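# Drive through a door into an aisle, leave it latched

## Task

Pass through the door so the robot ends inside the enclosed aisle, with the door closed and latched at the end. The robot must not fall or finish tilted, or the task fails. The latch and door must stay shut without the robot holding them.

## Robot and tools

Robot: a Rainbow Robotics RB-Y1. It has a base with two drive wheels and two rear casters, two arms with grippers, a head with head_camera, and a wrist camera on each arm (left_wrist_camera, right_wrist_camera). The torso has a lower part (the leg) that folds at ankle, knee and hip. The base is 0.66 m long and 0.58 m wide, and its front edge sits 0.10 m ahead of the drive-wheel axle. It cannot move sideways. When bent, the leg can reach past the front edge.

Frames: the base frame has its origin on the floor between the drive wheels, with x forward, y left and z up. The reported chest, left_hand and right_hand are in this frame. chest is a spine point 0.08 m below the shoulders; its x faces where the chest faces and its z runs up the spine. Each hand point lies midway between the finger pads. The fingers point along the hand's -z, and the pads close along its x. Printed hand positions are approximate, especially at long reach. The odometry frame is the base frame where the scene began. base_odometry counts wheel turns only, so wheel slip looks like travel. Heading is positive to the left, from -3.142 to 3.142.

execute_actions: "actions" is a list holding one action or none. An empty list just reports state and images. "cameras" picks images: a list drawn from head_camera, left_wrist_camera, right_wrist_camera, all. Omitting it, null, or ["all"] gives every camera; [] gives none. The "pictures" line gives the image order. An action may contain:
- base: exactly one key. translate_m is a straight drive, in metres, relative to where the base last reported itself; forward is positive; range -3 to 3. rotate_rad is a turn in place, in radians, relative; left (counter-clockwise seen from above) is positive; range -3.2 to 3.2.
- joints: one object for the whole robot, mapping joint names to absolute targets (radians, grippers in metres). Ranges: torso_squat_rad 0 to 1.2 (larger lowers the level chest); torso_shift_rad -0.3 to 0.6 (positive pushes hips forward); torso_pitch_rad -0.2 to 1.4 (positive leans forward); torso_yaw_rad -1.5 to 1.5 (positive left). Per arm: shoulder_pitch -2.356 to 2.356 (0 hanging, negative raises forward); left_shoulder_roll_rad 0 to 3.141 and right_shoulder_roll_rad -3.141 to 0 (away from body); shoulder_yaw -2.094 to 2.094 (positive left on both arms); elbow -2.617 to 0.01 (0 straight, negative bends); forearm_roll -3.141 to 3.141; wrist_pitch -1.57 to 1.919 (negative tips hand forward); hand_roll -2.705 to 2.705; gripper_m 0 to 0.1 (pad gap). Roll signs are counter-clockwise-from-above on a hanging arm, same for both arms. head_pan_rad -0.523 to 0.523 (positive left, relative to chest); head_tilt_rad -0.35 to 1.57 (positive looks down). Joints count as done within ±0.02 (grippers ±0.004).
- speeds: lower top speed for this action only: translate_m 0.05 to 0.4 m/s, rotate_rad 0.1 to 1.509 rad/s (default is the top value; turns accelerate at 0.5 rad/s²). A base move needing over 8.667 s is refused.
- min_time_s: 0.1 to 8, a floor on how long each arm and head motion takes.
Default top speeds: arm joints 1 rad/s (forearm_roll, wrist_pitch, hand_roll 1.5), head 1.5, torso_squat_rad and torso_pitch_rad 0.3, torso_shift_rad 0.15, torso_yaw_rad 0.6, grippers 0.1 m/s. No action exceeds 15 s. Parts of an action start together and may finish separately. Anything left out may still be driving toward an earlier target. Unknown keys or out-of-range values reject the whole call with no motion. If a result shows a stop, later motion calls in the same reply are skipped. The robot keeps obeying the last command while you think.

Torso combined limits: squat + shift <= 1.52; squat - shift + pitch <= 1.57; shift + 0.5 pitch - 0.4 squat <= 0.7; shift + 0.3 pitch - 0.5 squat <= 0.39. Breaking one leaves commanded torso joints short, reported "off_target".

wait: "seconds" 0 to 10; nothing new is commanded; returns state and images. zoom_image: "camera" plus "region" [x0, y0, x1, y1] in pixels from the top-left, at most 504 by 504, on that camera's latest full image. finished_scene: "scene" is the integer number of the current scene; it ends it permanently and reports success, so the door must already be shut and latched with the robot through.

Result lines: base_status and joint_status tell how each commanded motion ended. "done" for the base means the wheels turned the full amount, even with slip. "off_target" means it rested short and may still push. "time_out" (after 1.5x the expected time plus 1 s, torso 2.5x, max 14 s), "contact_stop" (torso or arm hit something firm), "stopped_with_arm" and "limit_stop_at_<name>" make the joint hold where it stopped. A contact_stop, time_out or stopped_with_arm on one member halts its whole group: the four torso joints, or the seven joints of one arm. "limit_stop_at_own_body" means a guard halted motion before an arm hit the torso, head, leg or base; move the arm and torso apart. "joint command not followed" with a "cause:" line means an arm's targets were withheld to avoid self or arm-to-arm collision; the named joints show "not_followed" and may be retried later. on_its_own lists uncommanded parts; "held at" is the held target, not the actual position. joint_positions gives current values. MOTOR HOT appears from 65 °C; an OVER-TEMPERATURE FAULT at 80 °C brakes that arm and stops the robot ("limit_stop_at_motor_heat"); resend targets afterwards.

Cautions: the base does not stop on collision and wheels may spin while still pushing; a bent leg hitting furniture can shove the robot backward unseen by odometry. After any stop, back off first in its own action, arms before torso. Never let the arms strike or press each other, fingers included. Contact torque reaching a joint's load limit (shoulders 64.4 N m, elbow 33.1, wrist joints 23) freezes the robot for 10 s. Each arm carries at most 3 kg; weight far ahead of the wheels can tip the robot. Avoid slamming the door, hard pushes, and drops. To grip, command a gap at least 0.005 m under the object's width; "off_target" is then normal.

Each tool is called after "Request:" as a command line: name --argument value for each argument, lists and objects as JSON in quotes; but a table of rows of numbers goes row by row, as --pt "numbers of a row", without its own name.

## Session

Request:
execute_actions --actions '[]'

Scene clock: 0.00 s.
base_odometry: x=+0.000 y=+0.000 heading=+0.000 (m, m, rad; odometry frame)
base_status: not commanded
joint_positions: torso_squat_rad=+0.350 torso_shift_rad=+0.000 torso_pitch_rad=+0.000 torso_yaw_rad=-0.001 left_shoulder_pitch_rad=-0.028 left_shoulder_roll_rad=+0.027 left_shoulder_yaw_rad=-0.058 left_elbow_rad=-0.165 left_forearm_roll_rad=+0.034 left_wrist_pitch_rad=-0.056 left_hand_roll_rad=-0.004 left_gripper_m=+0.099 right_shoulder_pitch_rad=-0.033 right_shoulder_roll_rad=-0.048 right_shoulder_yaw_rad=+0.047 right_elbow_rad=-0.212 right_forearm_roll_rad=-0.051 right_wrist_pitch_rad=-0.047 right_hand_roll_rad=+0.019 right_gripper_m=+0.100 head_pan_rad=-0.001 head_tilt_rad=+0.400
joint_status: not commanded
chest: x=-0.2279 y=-0.0011 z=+1.2475 quat_wxyz=(+1.000, +0.001, +0.000, +0.000) (m; base frame)
left_hand: x=-0.1150 y=+0.2342 z=+0.5722 quat_wxyz=(+0.992, +0.010, -0.123, -0.020) (m; base frame)
right_hand: x=-0.0908 y=-0.2504 z=+0.5760 quat_wxyz=(+0.989, -0.019, -0.144, +0.015) (m; base frame)
pictures: head_camera, left_wrist_camera, right_wrist_camera
Images, in order (width x height): head_camera 896x504, left_wrist_camera 644x364, right_wrist_camera 644x364.

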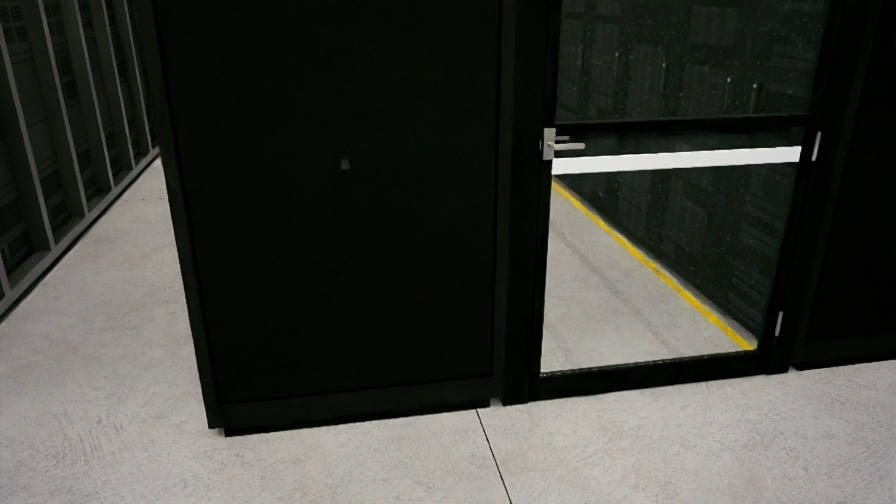

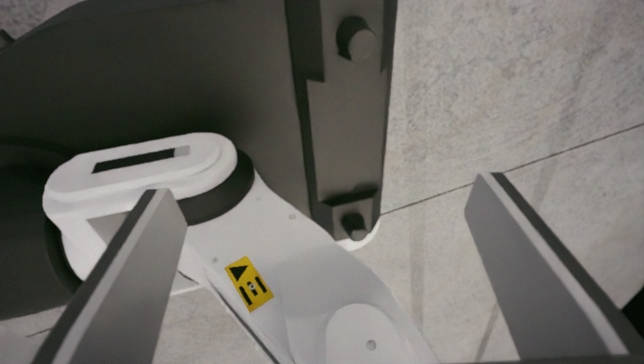

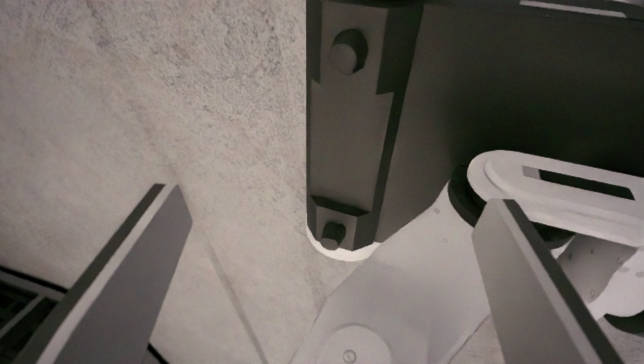

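Request:
zoom_image --camera "head_camera" --region '[490, 80, 850, 280]'

Request:
execute_actions --actions '[{"joints":{"head_tilt_rad":0.0,"head_pan_rad":-0.3}}]' --cameras '["head_camera"]'

Region (490, 80, 850, 280) of head_camera's 896x504 image, scaled by 1.400, with more detail than that image has.

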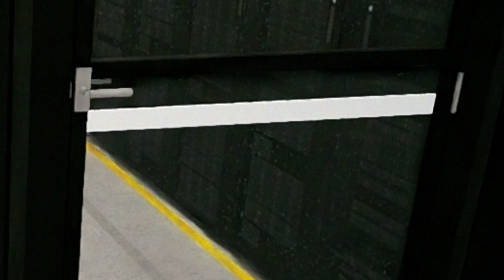

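Scene clock: 1.13 s.
base_odometry: x=+0.000 y=+0.000 heading=+0.000 (m, m, rad; odometry frame)
base_status: not commanded
joint_positions: torso_squat_rad=+0.350 torso_shift_rad=+0.000 torso_pitch_rad=+0.000 torso_yaw_rad=-0.001 left_shoulder_pitch_rad=-0.028 left_shoulder_roll_rad=+0.027 left_shoulder_yaw_rad=-0.058 left_elbow_rad=-0.165 left_forearm_roll_rad=+0.034 left_wrist_pitch_rad=-0.056 left_hand_roll_rad=-0.004 left_gripper_m=+0.099 right_shoulder_pitch_rad=-0.033 right_shoulder_roll_rad=-0.048 right_shoulder_yaw_rad=+0.047 right_elbow_rad=-0.212 right_forearm_roll_rad=-0.051 right_wrist_pitch_rad=-0.047 right_hand_roll_rad=+0.019 right_gripper_m=+0.100 head_pan_rad=-0.300 head_tilt_rad=+0.000
joint_status: all done
chest: x=-0.2280 y=-0.0011 z=+1.2475 quat_wxyz=(+1.000, +0.001, +0.000, +0.000) (m; base frame)
left_hand: x=-0.1150 y=+0.2342 z=+0.5722 quat_wxyz=(+0.992, +0.010, -0.123, -0.020) (m; base frame)
right_hand: x=-0.0908 y=-0.2504 z=+0.5760 quat_wxyz=(+0.989, -0.019, -0.144, +0.015) (m; base frame)
pictures: head_camera
Images, in order (width x height): head_camera 896x504.

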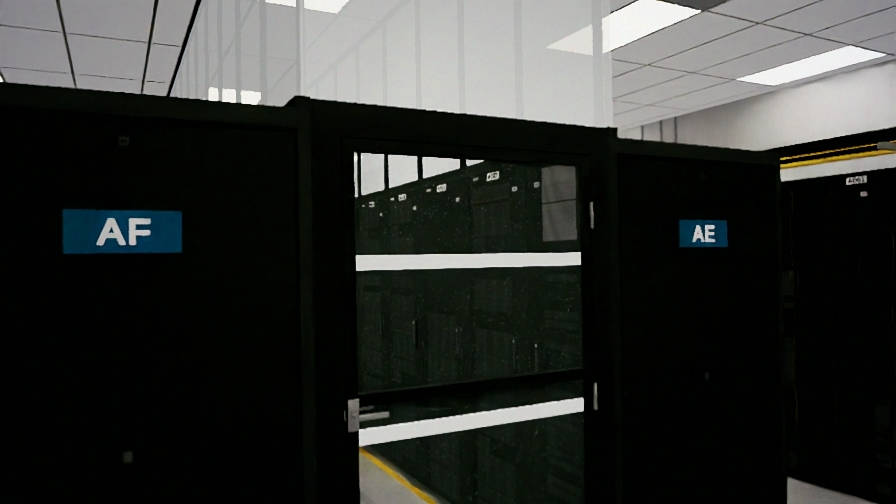

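Request:
execute_actions --actions '[{"base":{"rotate_rad":-0.29},"joints":{"head_tilt_rad":0.4,"head_pan_rad":0,"right_shoulder_pitch_rad":-0.3,"right_elbow_rad":-1.27,"right_shoulder_roll_rad":-0.05,"right_shoulder_yaw_rad":0,"right_forearm_roll_rad":0,"right_wrist_pitch_rad":0,"right_hand_roll_rad":0}}]' --cameras '[]'

Request:
execute_actions --actions '[{"base":{"translate_m":1.12}}]' --cameras '[]'

Request:
execute_actions --actions '[{"base":{"rotate_rad":0.465}}]'

Scene clock: 3.97 s.
base_odometry: x=+0.000 y=+0.000 heading=-0.290 (m, m, rad; odometry frame)
base_status: done
joint_positions: torso_squat_rad=+0.350 torso_shift_rad=+0.000 torso_pitch_rad=+0.000 torso_yaw_rad=-0.001 left_shoulder_pitch_rad=-0.028 left_shoulder_roll_rad=+0.027 left_shoulder_yaw_rad=-0.058 left_elbow_rad=-0.165 left_forearm_roll_rad=+0.034 left_wrist_pitch_rad=-0.056 left_hand_roll_rad=-0.004 left_gripper_m=+0.099 right_shoulder_pitch_rad=-0.300 right_shoulder_roll_rad=-0.050 right_shoulder_yaw_rad=+0.000 right_elbow_rad=-1.270 right_forearm_roll_rad=+0.000 right_wrist_pitch_rad=+0.000 right_hand_roll_rad=+0.000 right_gripper_m=+0.100 head_pan_rad=+0.000 head_tilt_rad=+0.400
joint_status: all done
chest: x=-0.2280 y=-0.0010 z=+1.2475 quat_wxyz=(+1.000, +0.001, +0.000, +0.000) (m; base frame)
left_hand: x=-0.1150 y=+0.2342 z=+0.5722 quat_wxyz=(+0.992, +0.010, -0.123, -0.020) (m; base frame)
right_hand: x=+0.3636 y=-0.1878 z=+1.0310 quat_wxyz=(+0.712, +0.009, -0.700, +0.052) (m; base frame)
pictures: none
No camera images: the call's "cameras" was empty. Leave "cameras" out to get every camera's image.

Scene clock: 8.30 s.
base_odometry: x=+1.073 y=-0.320 heading=-0.290 (m, m, rad; odometry frame)
base_status: done
joint_positions: torso_squat_rad=+0.350 torso_shift_rad=+0.000 torso_pitch_rad=+0.001 torso_yaw_rad=-0.001 left_shoulder_pitch_rad=-0.028 left_shoulder_roll_rad=+0.027 left_shoulder_yaw_rad=-0.058 left_elbow_rad=-0.165 left_forearm_roll_rad=+0.034 left_wrist_pitch_rad=-0.056 left_hand_roll_rad=-0.004 left_gripper_m=+0.099 right_shoulder_pitch_rad=-0.300 right_shoulder_roll_rad=-0.050 right_shoulder_yaw_rad=+0.000 right_elbow_rad=-1.270 right_forearm_roll_rad=+0.000 right_wrist_pitch_rad=+0.000 right_hand_roll_rad=+0.000 right_gripper_m=+0.100 head_pan_rad=+0.000 head_tilt_rad=+0.400
joint_status: not commanded
chest: x=-0.2279 y=-0.0010 z=+1.2475 quat_wxyz=(+1.000, +0.001, +0.000, +0.000) (m; base frame)
left_hand: x=-0.1150 y=+0.2342 z=+0.5722 quat_wxyz=(+0.992, +0.010, -0.123, -0.020) (m; base frame)
right_hand: x=+0.3636 y=-0.1878 z=+1.0309 quat_wxyz=(+0.712, +0.009, -0.700, +0.052) (m; base frame)
pictures: none
No camera images: the call's "cameras" was empty. Leave "cameras" out to get every camera's image.

Scene clock: 10.57 s.
base_odometry: x=+1.073 y=-0.320 heading=+0.174 (m, m, rad; odometry frame)
base_status: done
joint_positions: torso_squat_rad=+0.350 torso_shift_rad=+0.000 torso_pitch_rad=+0.001 torso_yaw_rad=-0.001 left_shoulder_pitch_rad=-0.028 left_shoulder_roll_rad=+0.027 left_shoulder_yaw_rad=-0.058 left_elbow_rad=-0.165 left_forearm_roll_rad=+0.034 left_wrist_pitch_rad=-0.056 left_hand_roll_rad=-0.004 left_gripper_m=+0.099 right_shoulder_pitch_rad=-0.300 right_shoulder_roll_rad=-0.050 right_shoulder_yaw_rad=+0.000 right_elbow_rad=-1.270 right_forearm_roll_rad=+0.000 right_wrist_pitch_rad=+0.000 right_hand_roll_rad=+0.000 right_gripper_m=+0.100 head_pan_rad=+0.000 head_tilt_rad=+0.400
joint_status: not commanded
chest: x=-0.2279 y=-0.0011 z=+1.2475 quat_wxyz=(+1.000, +0.001, +0.000, +0.000) (m; base frame)
left_hand: x=-0.1150 y=+0.2342 z=+0.5722 quat_wxyz=(+0.992, +0.010, -0.123, -0.020) (m; base frame)
right_hand: x=+0.3636 y=-0.1879 z=+1.0309 quat_wxyz=(+0.712, +0.009, -0.700, +0.052) (m; base frame)
pictures: head_camera, left_wrist_camera, right_wrist_camera
Images, in order (width x height): head_camera 896x504, left_wrist_camera 644x364, right_wrist_camera 644x364.

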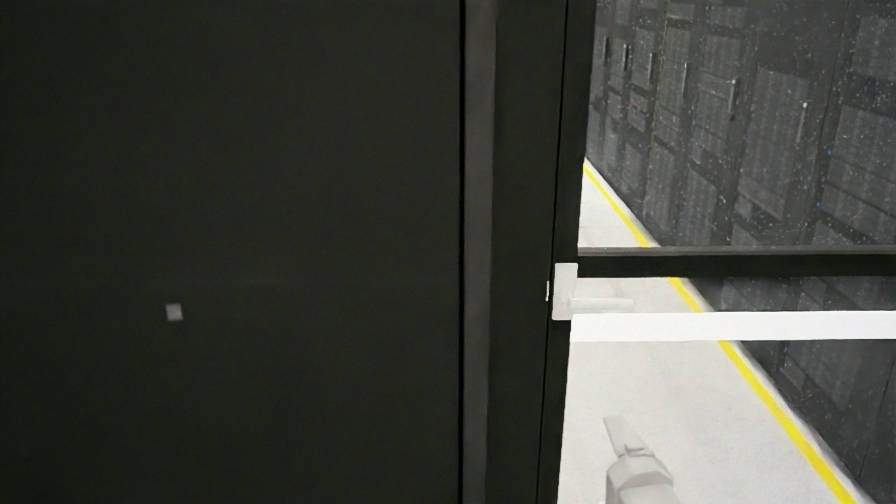

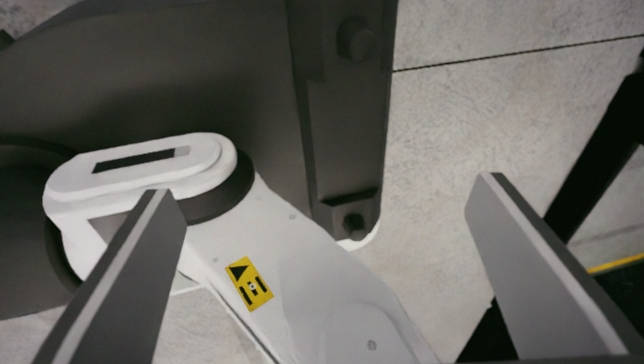

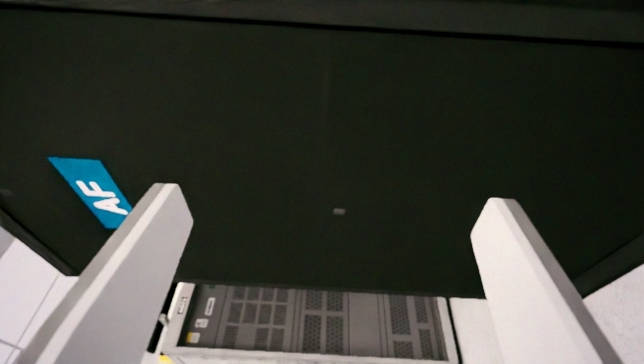

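Request:
execute_actions --actions '[{"base":{"translate_m":0.25},"joints":{"right_shoulder_yaw_rad":-0.11,"head_tilt_rad":0.7,"head_pan_rad":-0.2}}]' --cameras '["head_camera","right_wrist_camera"]'

Scene clock: 13.17 s.
base_odometry: x=+1.319 y=-0.277 heading=+0.175 (m, m, rad; odometry frame)
base_status: done
joint_positions: torso_squat_rad=+0.350 torso_shift_rad=+0.000 torso_pitch_rad=+0.001 torso_yaw_rad=-0.001 left_shoulder_pitch_rad=-0.028 left_shoulder_roll_rad=+0.027 left_shoulder_yaw_rad=-0.058 left_elbow_rad=-0.165 left_forearm_roll_rad=+0.034 left_wrist_pitch_rad=-0.056 left_hand_roll_rad=-0.004 left_gripper_m=+0.099 right_shoulder_pitch_rad=-0.300 right_shoulder_roll_rad=-0.050 right_shoulder_yaw_rad=-0.110 right_elbow_rad=-1.270 right_forearm_roll_rad=+0.000 right_wrist_pitch_rad=+0.000 right_hand_roll_rad=+0.000 right_gripper_m=+0.100 head_pan_rad=-0.200 head_tilt_rad=+0.700
joint_status: all done
chest: x=-0.2279 y=-0.0011 z=+1.2475 quat_wxyz=(+1.000, +0.001, +0.000, +0.000) (m; base frame)
left_hand: x=-0.1150 y=+0.2342 z=+0.5722 quat_wxyz=(+0.992, +0.010, -0.123, -0.020) (m; base frame)
right_hand: x=+0.3655 y=-0.2413 z=+1.0333 quat_wxyz=(+0.712, -0.017, -0.702, +0.004) (m; base frame)
pictures: head_camera, right_wrist_camera
Images, in order (width x height): head_camera 896x504, right_wrist_camera 644x364.

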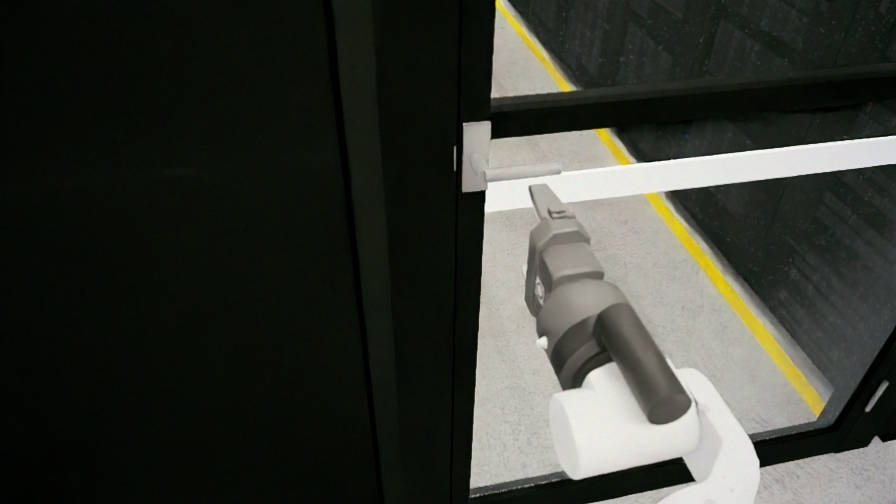

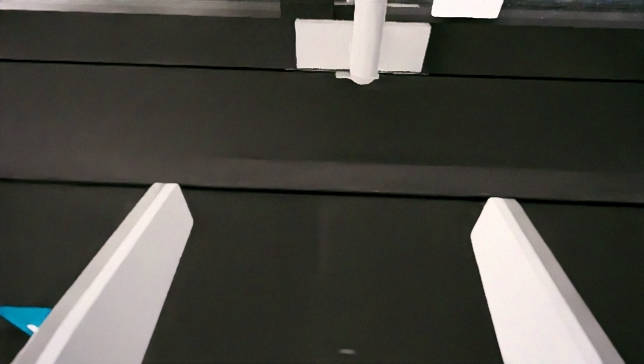

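Request:
execute_actions --actions '[{"base":{"translate_m":0.12},"joints":{"torso_squat_rad":0.43,"right_shoulder_yaw_rad":-0.13}}]' --cameras '["head_camera","right_wrist_camera"]'

Scene clock: 15.30 s.
base_odometry: x=+1.437 y=-0.256 heading=+0.176 (m, m, rad; odometry frame)
base_status: done
joint_positions: torso_squat_rad=+0.430 torso_shift_rad=+0.000 torso_pitch_rad=+0.001 torso_yaw_rad=-0.001 left_shoulder_pitch_rad=-0.028 left_shoulder_roll_rad=+0.027 left_shoulder_yaw_rad=-0.058 left_elbow_rad=-0.165 left_forearm_roll_rad=+0.034 left_wrist_pitch_rad=-0.056 left_hand_roll_rad=-0.004 left_gripper_m=+0.099 right_shoulder_pitch_rad=-0.300 right_shoulder_roll_rad=-0.050 right_shoulder_yaw_rad=-0.130 right_elbow_rad=-1.270 right_forearm_roll_rad=+0.000 right_wrist_pitch_rad=+0.000 right_hand_roll_rad=+0.000 right_gripper_m=+0.100 head_pan_rad=-0.200 head_tilt_rad=+0.700
joint_status: all done
chest: x=-0.2279 y=-0.0011 z=+1.2262 quat_wxyz=(+1.000, +0.001, +0.000, +0.000) (m; base frame)
left_hand: x=-0.1150 y=+0.2342 z=+0.5509 quat_wxyz=(+0.992, +0.010, -0.123, -0.020) (m; base frame)
right_hand: x=+0.3652 y=-0.2510 z=+1.0122 quat_wxyz=(+0.712, -0.022, -0.702, -0.005) (m; base frame)
pictures: head_camera, right_wrist_camera
Images, in order (width x height): head_camera 896x504, right_wrist_camera 644x364.

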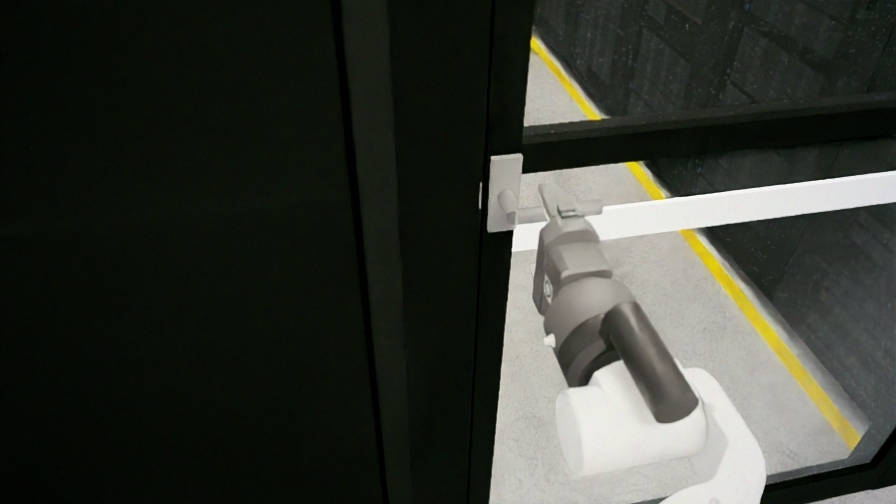

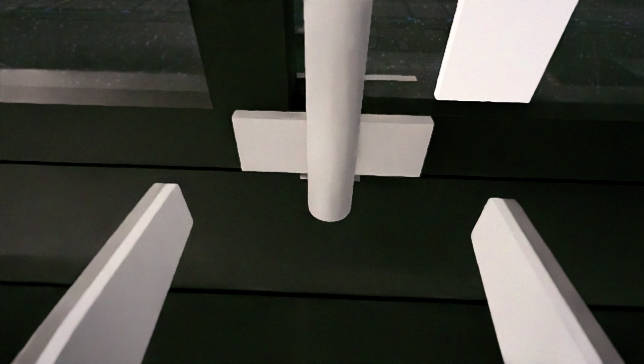

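Request:
execute_actions --actions '[{"base":{"translate_m":0.042}}]' --cameras '["head_camera","right_wrist_camera"]'

Scene clock: 16.93 s.
base_odometry: x=+1.479 y=-0.249 heading=+0.177 (m, m, rad; odometry frame)
base_status: done
joint_positions: torso_squat_rad=+0.430 torso_shift_rad=+0.000 torso_pitch_rad=+0.001 torso_yaw_rad=-0.001 left_shoulder_pitch_rad=-0.028 left_shoulder_roll_rad=+0.027 left_shoulder_yaw_rad=-0.058 left_elbow_rad=-0.165 left_forearm_roll_rad=+0.034 left_wrist_pitch_rad=-0.056 left_hand_roll_rad=-0.004 left_gripper_m=+0.099 right_shoulder_pitch_rad=-0.300 right_shoulder_roll_rad=-0.050 right_shoulder_yaw_rad=-0.130 right_elbow_rad=-1.270 right_forearm_roll_rad=+0.000 right_wrist_pitch_rad=+0.000 right_hand_roll_rad=+0.000 right_gripper_m=+0.100 head_pan_rad=-0.200 head_tilt_rad=+0.700
joint_status: not commanded
chest: x=-0.2279 y=-0.0011 z=+1.2262 quat_wxyz=(+1.000, +0.001, +0.000, +0.000) (m; base frame)
left_hand: x=-0.1150 y=+0.2342 z=+0.5509 quat_wxyz=(+0.992, +0.010, -0.123, -0.020) (m; base frame)
right_hand: x=+0.3652 y=-0.2510 z=+1.0123 quat_wxyz=(+0.712, -0.022, -0.702, -0.005) (m; base frame)
pictures: head_camera, right_wrist_camera
Images, in order (width x height): head_camera 896x504, right_wrist_camera 644x364.

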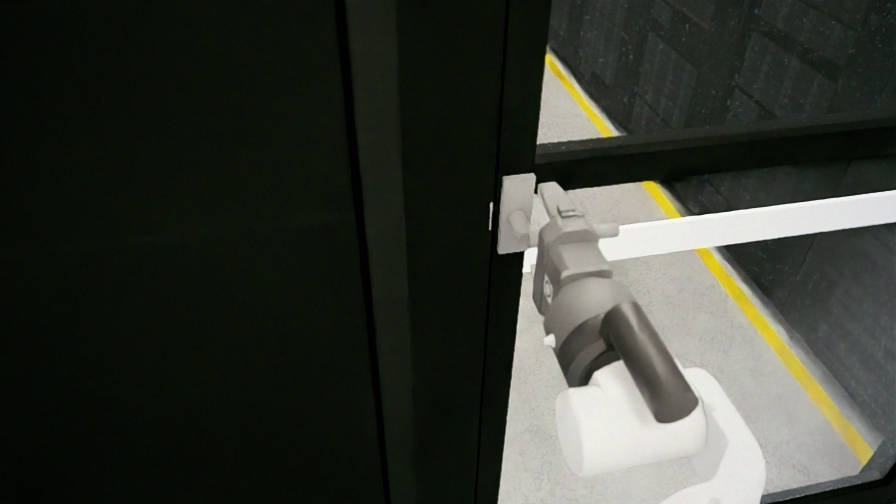

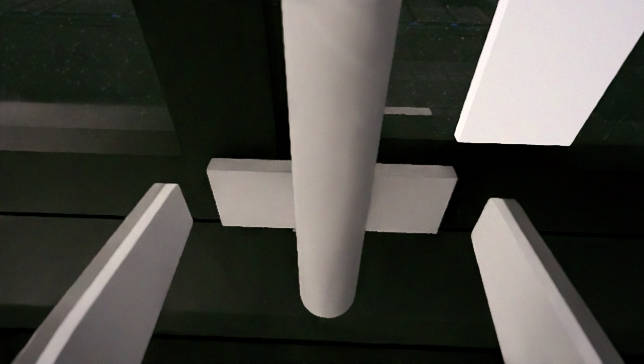

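Request:
execute_actions --actions '[{"joints":{"right_gripper_m":0.005}}]' --cameras '["head_camera","right_wrist_camera"]'

Scene clock: 18.47 s.
base_odometry: x=+1.479 y=-0.249 heading=+0.177 (m, m, rad; odometry frame)
base_status: not commanded
joint_positions: torso_squat_rad=+0.430 torso_shift_rad=+0.000 torso_pitch_rad=+0.001 torso_yaw_rad=-0.001 left_shoulder_pitch_rad=-0.028 left_shoulder_roll_rad=+0.027 left_shoulder_yaw_rad=-0.058 left_elbow_rad=-0.165 left_forearm_roll_rad=+0.034 left_wrist_pitch_rad=-0.056 left_hand_roll_rad=-0.004 left_gripper_m=+0.099 right_shoulder_pitch_rad=-0.300 right_shoulder_roll_rad=-0.050 right_shoulder_yaw_rad=-0.130 right_elbow_rad=-1.270 right_forearm_roll_rad=+0.000 right_wrist_pitch_rad=+0.000 right_hand_roll_rad=+0.000 right_gripper_m=+0.019 head_pan_rad=-0.200 head_tilt_rad=+0.700
joint_status: right_gripper_m off_target (ended at +0.019, target +0.005)
chest: x=-0.2279 y=-0.0011 z=+1.2262 quat_wxyz=(+1.000, +0.001, +0.000, +0.000) (m; base frame)
left_hand: x=-0.1150 y=+0.2342 z=+0.5509 quat_wxyz=(+0.992, +0.010, -0.123, -0.020) (m; base frame)
right_hand: x=+0.3651 y=-0.2510 z=+1.0121 quat_wxyz=(+0.712, -0.022, -0.702, -0.005) (m; base frame)
pictures: head_camera, right_wrist_camera
Images, in order (width x height): head_camera 896x504, right_wrist_camera 644x364.

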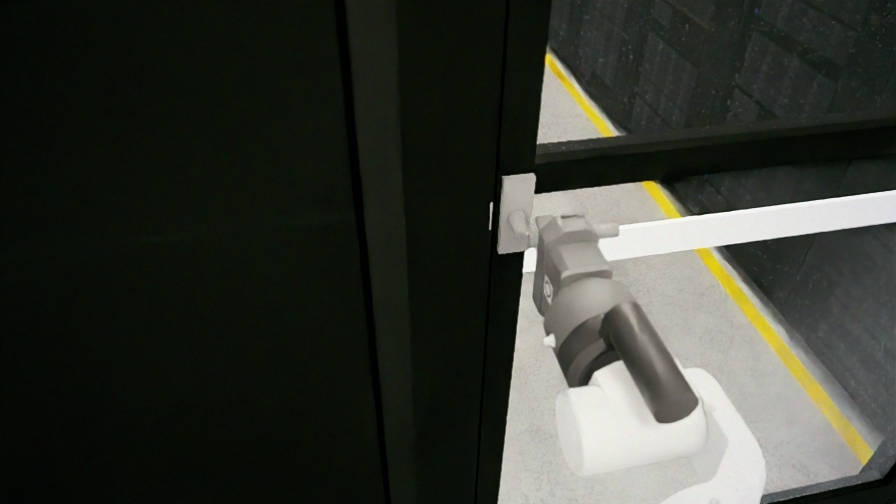

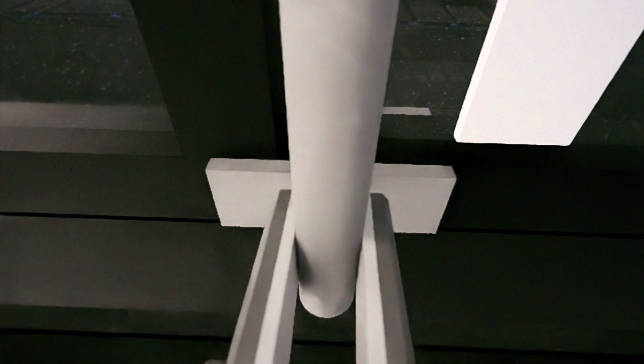

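Request:
execute_actions --actions '[{"joints":{"right_hand_roll_rad":-0.65,"torso_squat_rad":0.51,"right_shoulder_yaw_rad":-0.115},"min_time_s":1.2}]' --cameras '["head_camera","right_wrist_camera"]'

Request:
execute_actions --actions '[{"base":{"translate_m":-0.08},"speeds":{"translate_m":0.1}}]' --cameras '["head_camera","right_wrist_camera"]'

Scene clock: 20.17 s.
base_odometry: x=+1.479 y=-0.249 heading=+0.176 (m, m, rad; odometry frame)
base_status: not commanded
joint_positions: torso_squat_rad=+0.510 torso_shift_rad=-0.001 torso_pitch_rad=-0.002 torso_yaw_rad=-0.001 left_shoulder_pitch_rad=-0.028 left_shoulder_roll_rad=+0.027 left_shoulder_yaw_rad=-0.058 left_elbow_rad=-0.165 left_forearm_roll_rad=+0.034 left_wrist_pitch_rad=-0.056 left_hand_roll_rad=-0.004 left_gripper_m=+0.099 right_shoulder_pitch_rad=-0.305 right_shoulder_roll_rad=-0.052 right_shoulder_yaw_rad=-0.117 right_elbow_rad=-1.276 right_forearm_roll_rad=+0.000 right_wrist_pitch_rad=-0.003 right_hand_roll_rad=-0.650 right_gripper_m=+0.019 head_pan_rad=-0.200 head_tilt_rad=+0.700
joint_status: all done
chest: x=-0.2292 y=-0.0009 z=+1.2008 quat_wxyz=(+1.000, +0.001, -0.001, -0.001) (m; base frame)
left_hand: x=-0.1146 y=+0.2341 z=+0.5256 quat_wxyz=(+0.992, +0.010, -0.124, -0.020) (m; base frame)
right_hand: x=+0.3662 y=-0.2451 z=+0.9949 quat_wxyz=(+0.670, +0.207, -0.677, -0.224) (m; base frame)
pictures: head_camera, right_wrist_camera
Images, in order (width x height): head_camera 896x504, right_wrist_camera 644x364.

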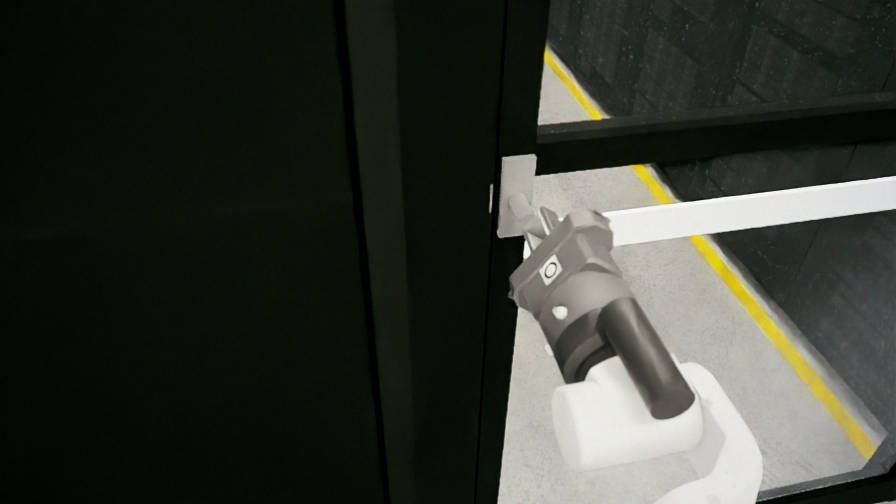

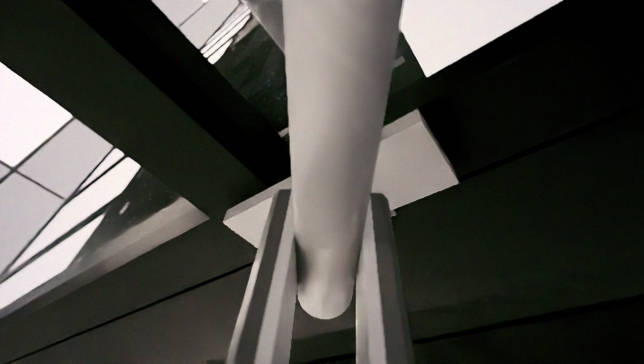

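Scene clock: 21.60 s.
base_odometry: x=+1.400 y=-0.263 heading=+0.175 (m, m, rad; odometry frame)
base_status: done
joint_positions: torso_squat_rad=+0.510 torso_shift_rad=-0.001 torso_pitch_rad=-0.001 torso_yaw_rad=-0.001 left_shoulder_pitch_rad=-0.028 left_shoulder_roll_rad=+0.027 left_shoulder_yaw_rad=-0.058 left_elbow_rad=-0.165 left_forearm_roll_rad=+0.034 left_wrist_pitch_rad=-0.056 left_hand_roll_rad=-0.004 left_gripper_m=+0.099 right_shoulder_pitch_rad=-0.306 right_shoulder_roll_rad=-0.055 right_shoulder_yaw_rad=-0.120 right_elbow_rad=-1.276 right_forearm_roll_rad=+0.000 right_wrist_pitch_rad=-0.003 right_hand_roll_rad=-0.650 right_gripper_m=+0.019 head_pan_rad=-0.200 head_tilt_rad=+0.700
joint_status: not commanded
chest: x=-0.2286 y=-0.0011 z=+1.2008 quat_wxyz=(+1.000, +0.001, +0.000, -0.001) (m; base frame)
left_hand: x=-0.1146 y=+0.2340 z=+0.5256 quat_wxyz=(+0.992, +0.010, -0.124, -0.020) (m; base frame)
right_hand: x=+0.3668 y=-0.2475 z=+0.9950 quat_wxyz=(+0.669, +0.206, -0.677, -0.225) (m; base frame)
pictures: head_camera, right_wrist_camera
Images, in order (width x height): head_camera 896x504, right_wrist_camera 644x364.

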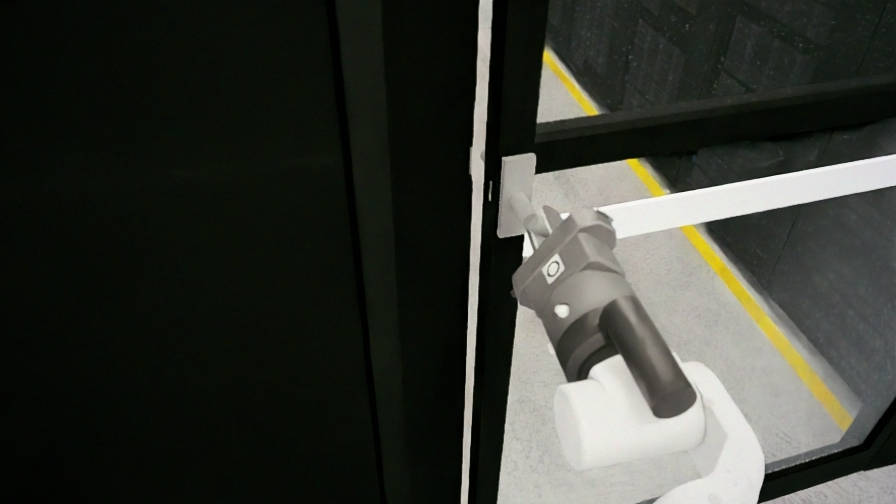

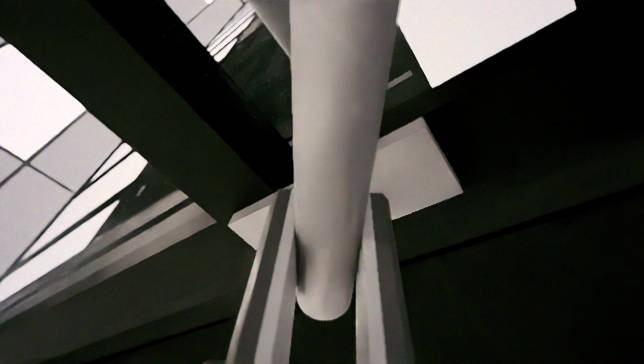

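Request:
execute_actions --actions '[{"base":{"translate_m":-0.16},"speeds":{"translate_m":0.12},"joints":{"right_hand_roll_rad":0,"torso_squat_rad":0.44,"right_shoulder_yaw_rad":-0.22},"min_time_s":1.8}]' --cameras '["head_camera"]'

Request:
execute_actions --actions '[{"base":{"translate_m":-0.18},"speeds":{"translate_m":0.12},"joints":{"right_shoulder_yaw_rad":-0.40},"min_time_s":2.2}]' --cameras '["head_camera","right_wrist_camera"]'

Scene clock: 24.13 s.
base_odometry: x=+1.243 y=-0.290 heading=+0.177 (m, m, rad; odometry frame)
base_status: done
joint_positions: torso_squat_rad=+0.440 torso_shift_rad=+0.000 torso_pitch_rad=+0.001 torso_yaw_rad=+0.000 left_shoulder_pitch_rad=-0.028 left_shoulder_roll_rad=+0.027 left_shoulder_yaw_rad=-0.058 left_elbow_rad=-0.165 left_forearm_roll_rad=+0.034 left_wrist_pitch_rad=-0.056 left_hand_roll_rad=-0.004 left_gripper_m=+0.099 right_shoulder_pitch_rad=-0.303 right_shoulder_roll_rad=-0.047 right_shoulder_yaw_rad=-0.216 right_elbow_rad=-1.271 right_forearm_roll_rad=+0.000 right_wrist_pitch_rad=+0.000 right_hand_roll_rad=+0.000 right_gripper_m=+0.019 head_pan_rad=-0.200 head_tilt_rad=+0.700
joint_status: all done
chest: x=-0.2279 y=-0.0007 z=+1.2233 quat_wxyz=(+1.000, +0.001, +0.000, +0.000) (m; base frame)
left_hand: x=-0.1151 y=+0.2343 z=+0.5478 quat_wxyz=(+0.992, +0.010, -0.123, -0.020) (m; base frame)
right_hand: x=+0.3629 y=-0.2902 z=+1.0116 quat_wxyz=(+0.709, -0.041, -0.702, -0.043) (m; base frame)
pictures: head_camera
Images, in order (width x height): head_camera 896x504.

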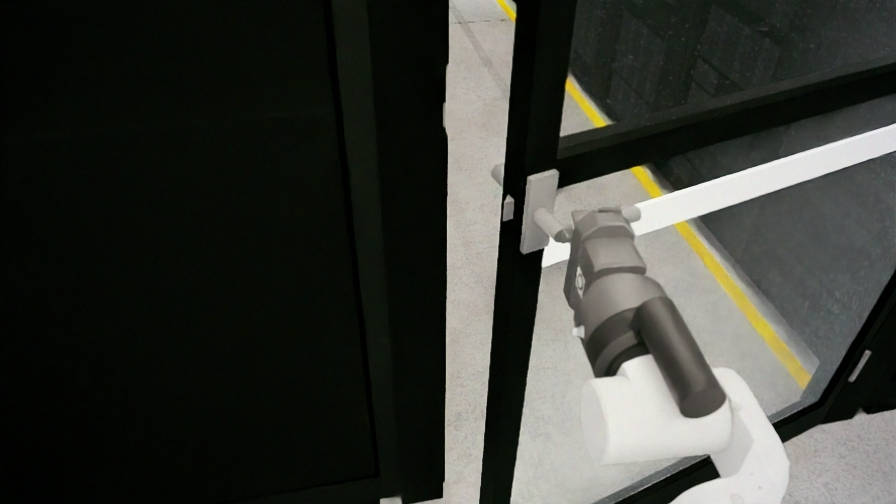

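Scene clock: 26.63 s.
base_odometry: x=+1.066 y=-0.322 heading=+0.178 (m, m, rad; odometry frame)
base_status: done
joint_positions: torso_squat_rad=+0.440 torso_shift_rad=+0.000 torso_pitch_rad=+0.000 torso_yaw_rad=+0.000 left_shoulder_pitch_rad=-0.028 left_shoulder_roll_rad=+0.027 left_shoulder_yaw_rad=-0.058 left_elbow_rad=-0.165 left_forearm_roll_rad=+0.034 left_wrist_pitch_rad=-0.056 left_hand_roll_rad=-0.004 left_gripper_m=+0.099 right_shoulder_pitch_rad=-0.303 right_shoulder_roll_rad=-0.047 right_shoulder_yaw_rad=-0.395 right_elbow_rad=-1.271 right_forearm_roll_rad=+0.000 right_wrist_pitch_rad=-0.001 right_hand_roll_rad=+0.000 right_gripper_m=+0.019 head_pan_rad=-0.200 head_tilt_rad=+0.700
joint_status: all done
chest: x=-0.2282 y=-0.0006 z=+1.2232 quat_wxyz=(+1.000, +0.001, +0.000, +0.000) (m; base frame)
left_hand: x=-0.1151 y=+0.2343 z=+0.5478 quat_wxyz=(+0.992, +0.009, -0.123, -0.020) (m; base frame)
right_hand: x=+0.3452 y=-0.3757 z=+1.0100 quat_wxyz=(+0.701, -0.083, -0.698, -0.122) (m; base frame)
pictures: head_camera, right_wrist_camera
Images, in order (width x height): head_camera 896x504, right_wrist_camera 644x364.

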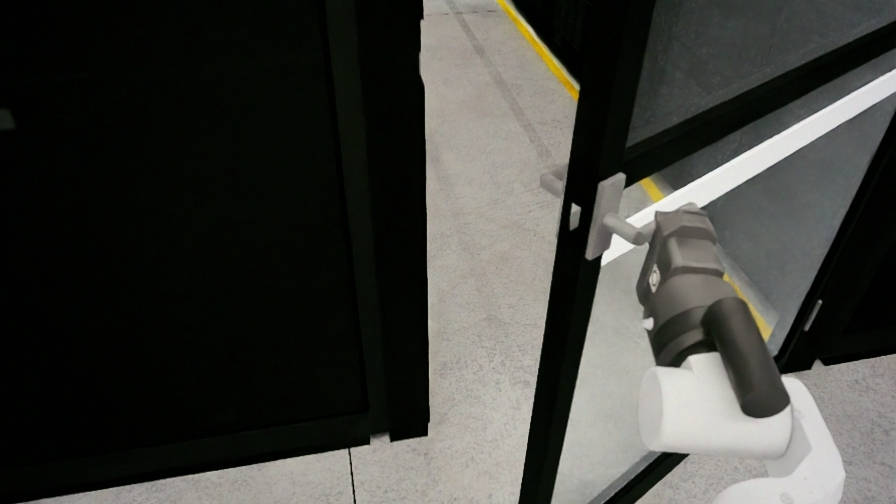

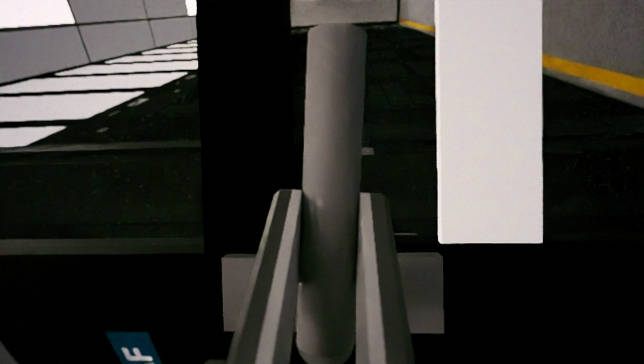

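Request:
execute_actions --actions '[{"joints":{"right_gripper_m":0.04}}]' --cameras '["head_camera"]'

Request:
execute_actions --actions '[]' --cameras '["head_camera"]'

Scene clock: 27.93 s.
base_odometry: x=+1.066 y=-0.322 heading=+0.178 (m, m, rad; odometry frame)
base_status: not commanded
joint_positions: torso_squat_rad=+0.440 torso_shift_rad=+0.000 torso_pitch_rad=+0.000 torso_yaw_rad=-0.001 left_shoulder_pitch_rad=-0.028 left_shoulder_roll_rad=+0.027 left_shoulder_yaw_rad=-0.058 left_elbow_rad=-0.165 left_forearm_roll_rad=+0.034 left_wrist_pitch_rad=-0.056 left_hand_roll_rad=-0.004 left_gripper_m=+0.099 right_shoulder_pitch_rad=-0.300 right_shoulder_roll_rad=-0.050 right_shoulder_yaw_rad=-0.400 right_elbow_rad=-1.270 right_forearm_roll_rad=+0.000 right_wrist_pitch_rad=+0.000 right_hand_roll_rad=+0.000 right_gripper_m=+0.040 head_pan_rad=-0.200 head_tilt_rad=+0.700
joint_status: all done
chest: x=-0.2281 y=-0.0010 z=+1.2232 quat_wxyz=(+1.000, +0.001, +0.000, +0.000) (m; base frame)
left_hand: x=-0.1150 y=+0.2342 z=+0.5480 quat_wxyz=(+0.992, +0.010, -0.123, -0.020) (m; base frame)
right_hand: x=+0.3433 y=-0.3798 z=+1.0078 quat_wxyz=(+0.702, -0.085, -0.696, -0.124) (m; base frame)
pictures: head_camera
Images, in order (width x height): head_camera 896x504.

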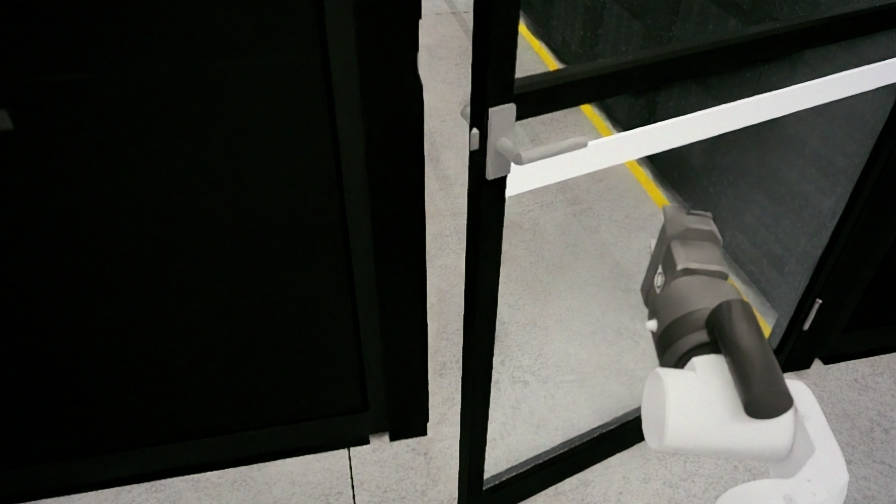

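Scene clock: 27.93 s.
base_odometry: x=+1.066 y=-0.322 heading=+0.178 (m, m, rad; odometry frame)
base_status: not commanded
joint_positions: torso_squat_rad=+0.440 torso_shift_rad=+0.000 torso_pitch_rad=+0.000 torso_yaw_rad=-0.001 left_shoulder_pitch_rad=-0.028 left_shoulder_roll_rad=+0.027 left_shoulder_yaw_rad=-0.058 left_elbow_rad=-0.165 left_forearm_roll_rad=+0.034 left_wrist_pitch_rad=-0.056 left_hand_roll_rad=-0.004 left_gripper_m=+0.099 right_shoulder_pitch_rad=-0.300 right_shoulder_roll_rad=-0.050 right_shoulder_yaw_rad=-0.400 right_elbow_rad=-1.270 right_forearm_roll_rad=+0.000 right_wrist_pitch_rad=+0.000 right_hand_roll_rad=+0.000 right_gripper_m=+0.040 head_pan_rad=-0.200 head_tilt_rad=+0.700
joint_status: all done
chest: x=-0.2281 y=-0.0010 z=+1.2232 quat_wxyz=(+1.000, +0.001, +0.000, +0.000) (m; base frame)
left_hand: x=-0.1150 y=+0.2342 z=+0.5480 quat_wxyz=(+0.992, +0.010, -0.123, -0.020) (m; base frame)
right_hand: x=+0.3433 y=-0.3798 z=+1.0078 quat_wxyz=(+0.702, -0.085, -0.696, -0.124) (m; base frame)
pictures: head_camera
Images, in order (width x height): head_camera 896x504.

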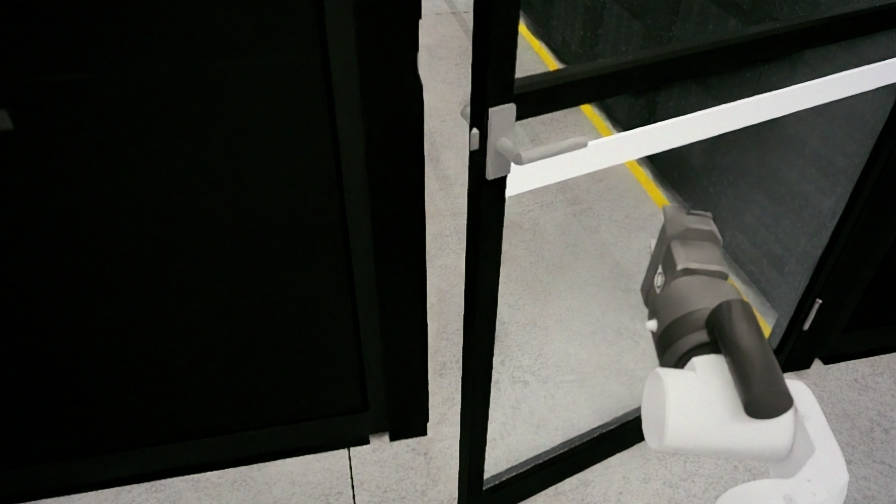

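Request:
execute_actions --actions '[{"base":{"translate_m":0.42},"joints":{"right_gripper_m":0.1,"right_shoulder_yaw_rad":-0.13,"torso_squat_rad":0.43,"left_shoulder_pitch_rad":0.2,"left_elbow_rad":-2.2,"left_shoulder_roll_rad":0.05,"left_shoulder_yaw_rad":0,"left_wrist_pitch_rad":0,"left_forearm_roll_rad":0,"left_gripper_m":0}}]' --cameras '["head_camera","right_wrist_camera"]'

Scene clock: 34.00 s.
base_odometry: x=+1.479 y=-0.248 heading=+0.179 (m, m, rad; odometry frame)
base_status: done
joint_positions: torso_squat_rad=+0.430 torso_shift_rad=+0.000 torso_pitch_rad=+0.001 torso_yaw_rad=-0.001 left_shoulder_pitch_rad=+0.200 left_shoulder_roll_rad=+0.050 left_shoulder_yaw_rad=+0.000 left_elbow_rad=-2.200 left_forearm_roll_rad=+0.000 left_wrist_pitch_rad=+0.000 left_hand_roll_rad=-0.004 left_gripper_m=+0.000 right_shoulder_pitch_rad=-0.300 right_shoulder_roll_rad=-0.050 right_shoulder_yaw_rad=-0.130 right_elbow_rad=-1.270 right_forearm_roll_rad=+0.000 right_wrist_pitch_rad=+0.000 right_hand_roll_rad=+0.000 right_gripper_m=+0.100 head_pan_rad=-0.200 head_tilt_rad=+0.700
joint_status: all done
chest: x=-0.2279 y=-0.0010 z=+1.2262 quat_wxyz=(+1.000, +0.001, +0.000, +0.000) (m; base frame)
left_hand: x=+0.2034 y=+0.2492 z=+1.2095 quat_wxyz=(+0.536, +0.041, -0.843, -0.010) (m; base frame)
right_hand: x=+0.3652 y=-0.2510 z=+1.0122 quat_wxyz=(+0.712, -0.022, -0.702, -0.005) (m; base frame)
pictures: head_camera, right_wrist_camera
Images, in order (width x height): head_camera 896x504, right_wrist_camera 644x364.

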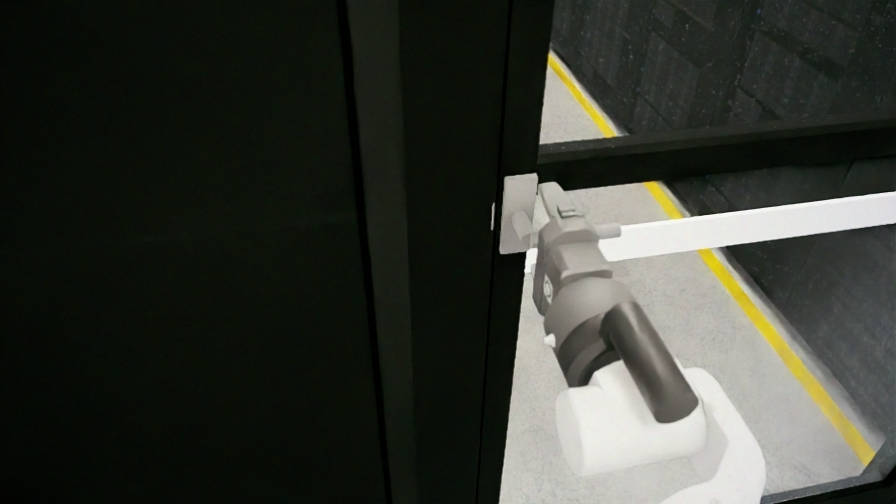

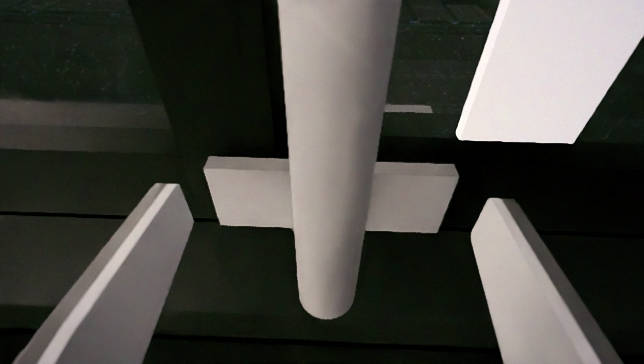

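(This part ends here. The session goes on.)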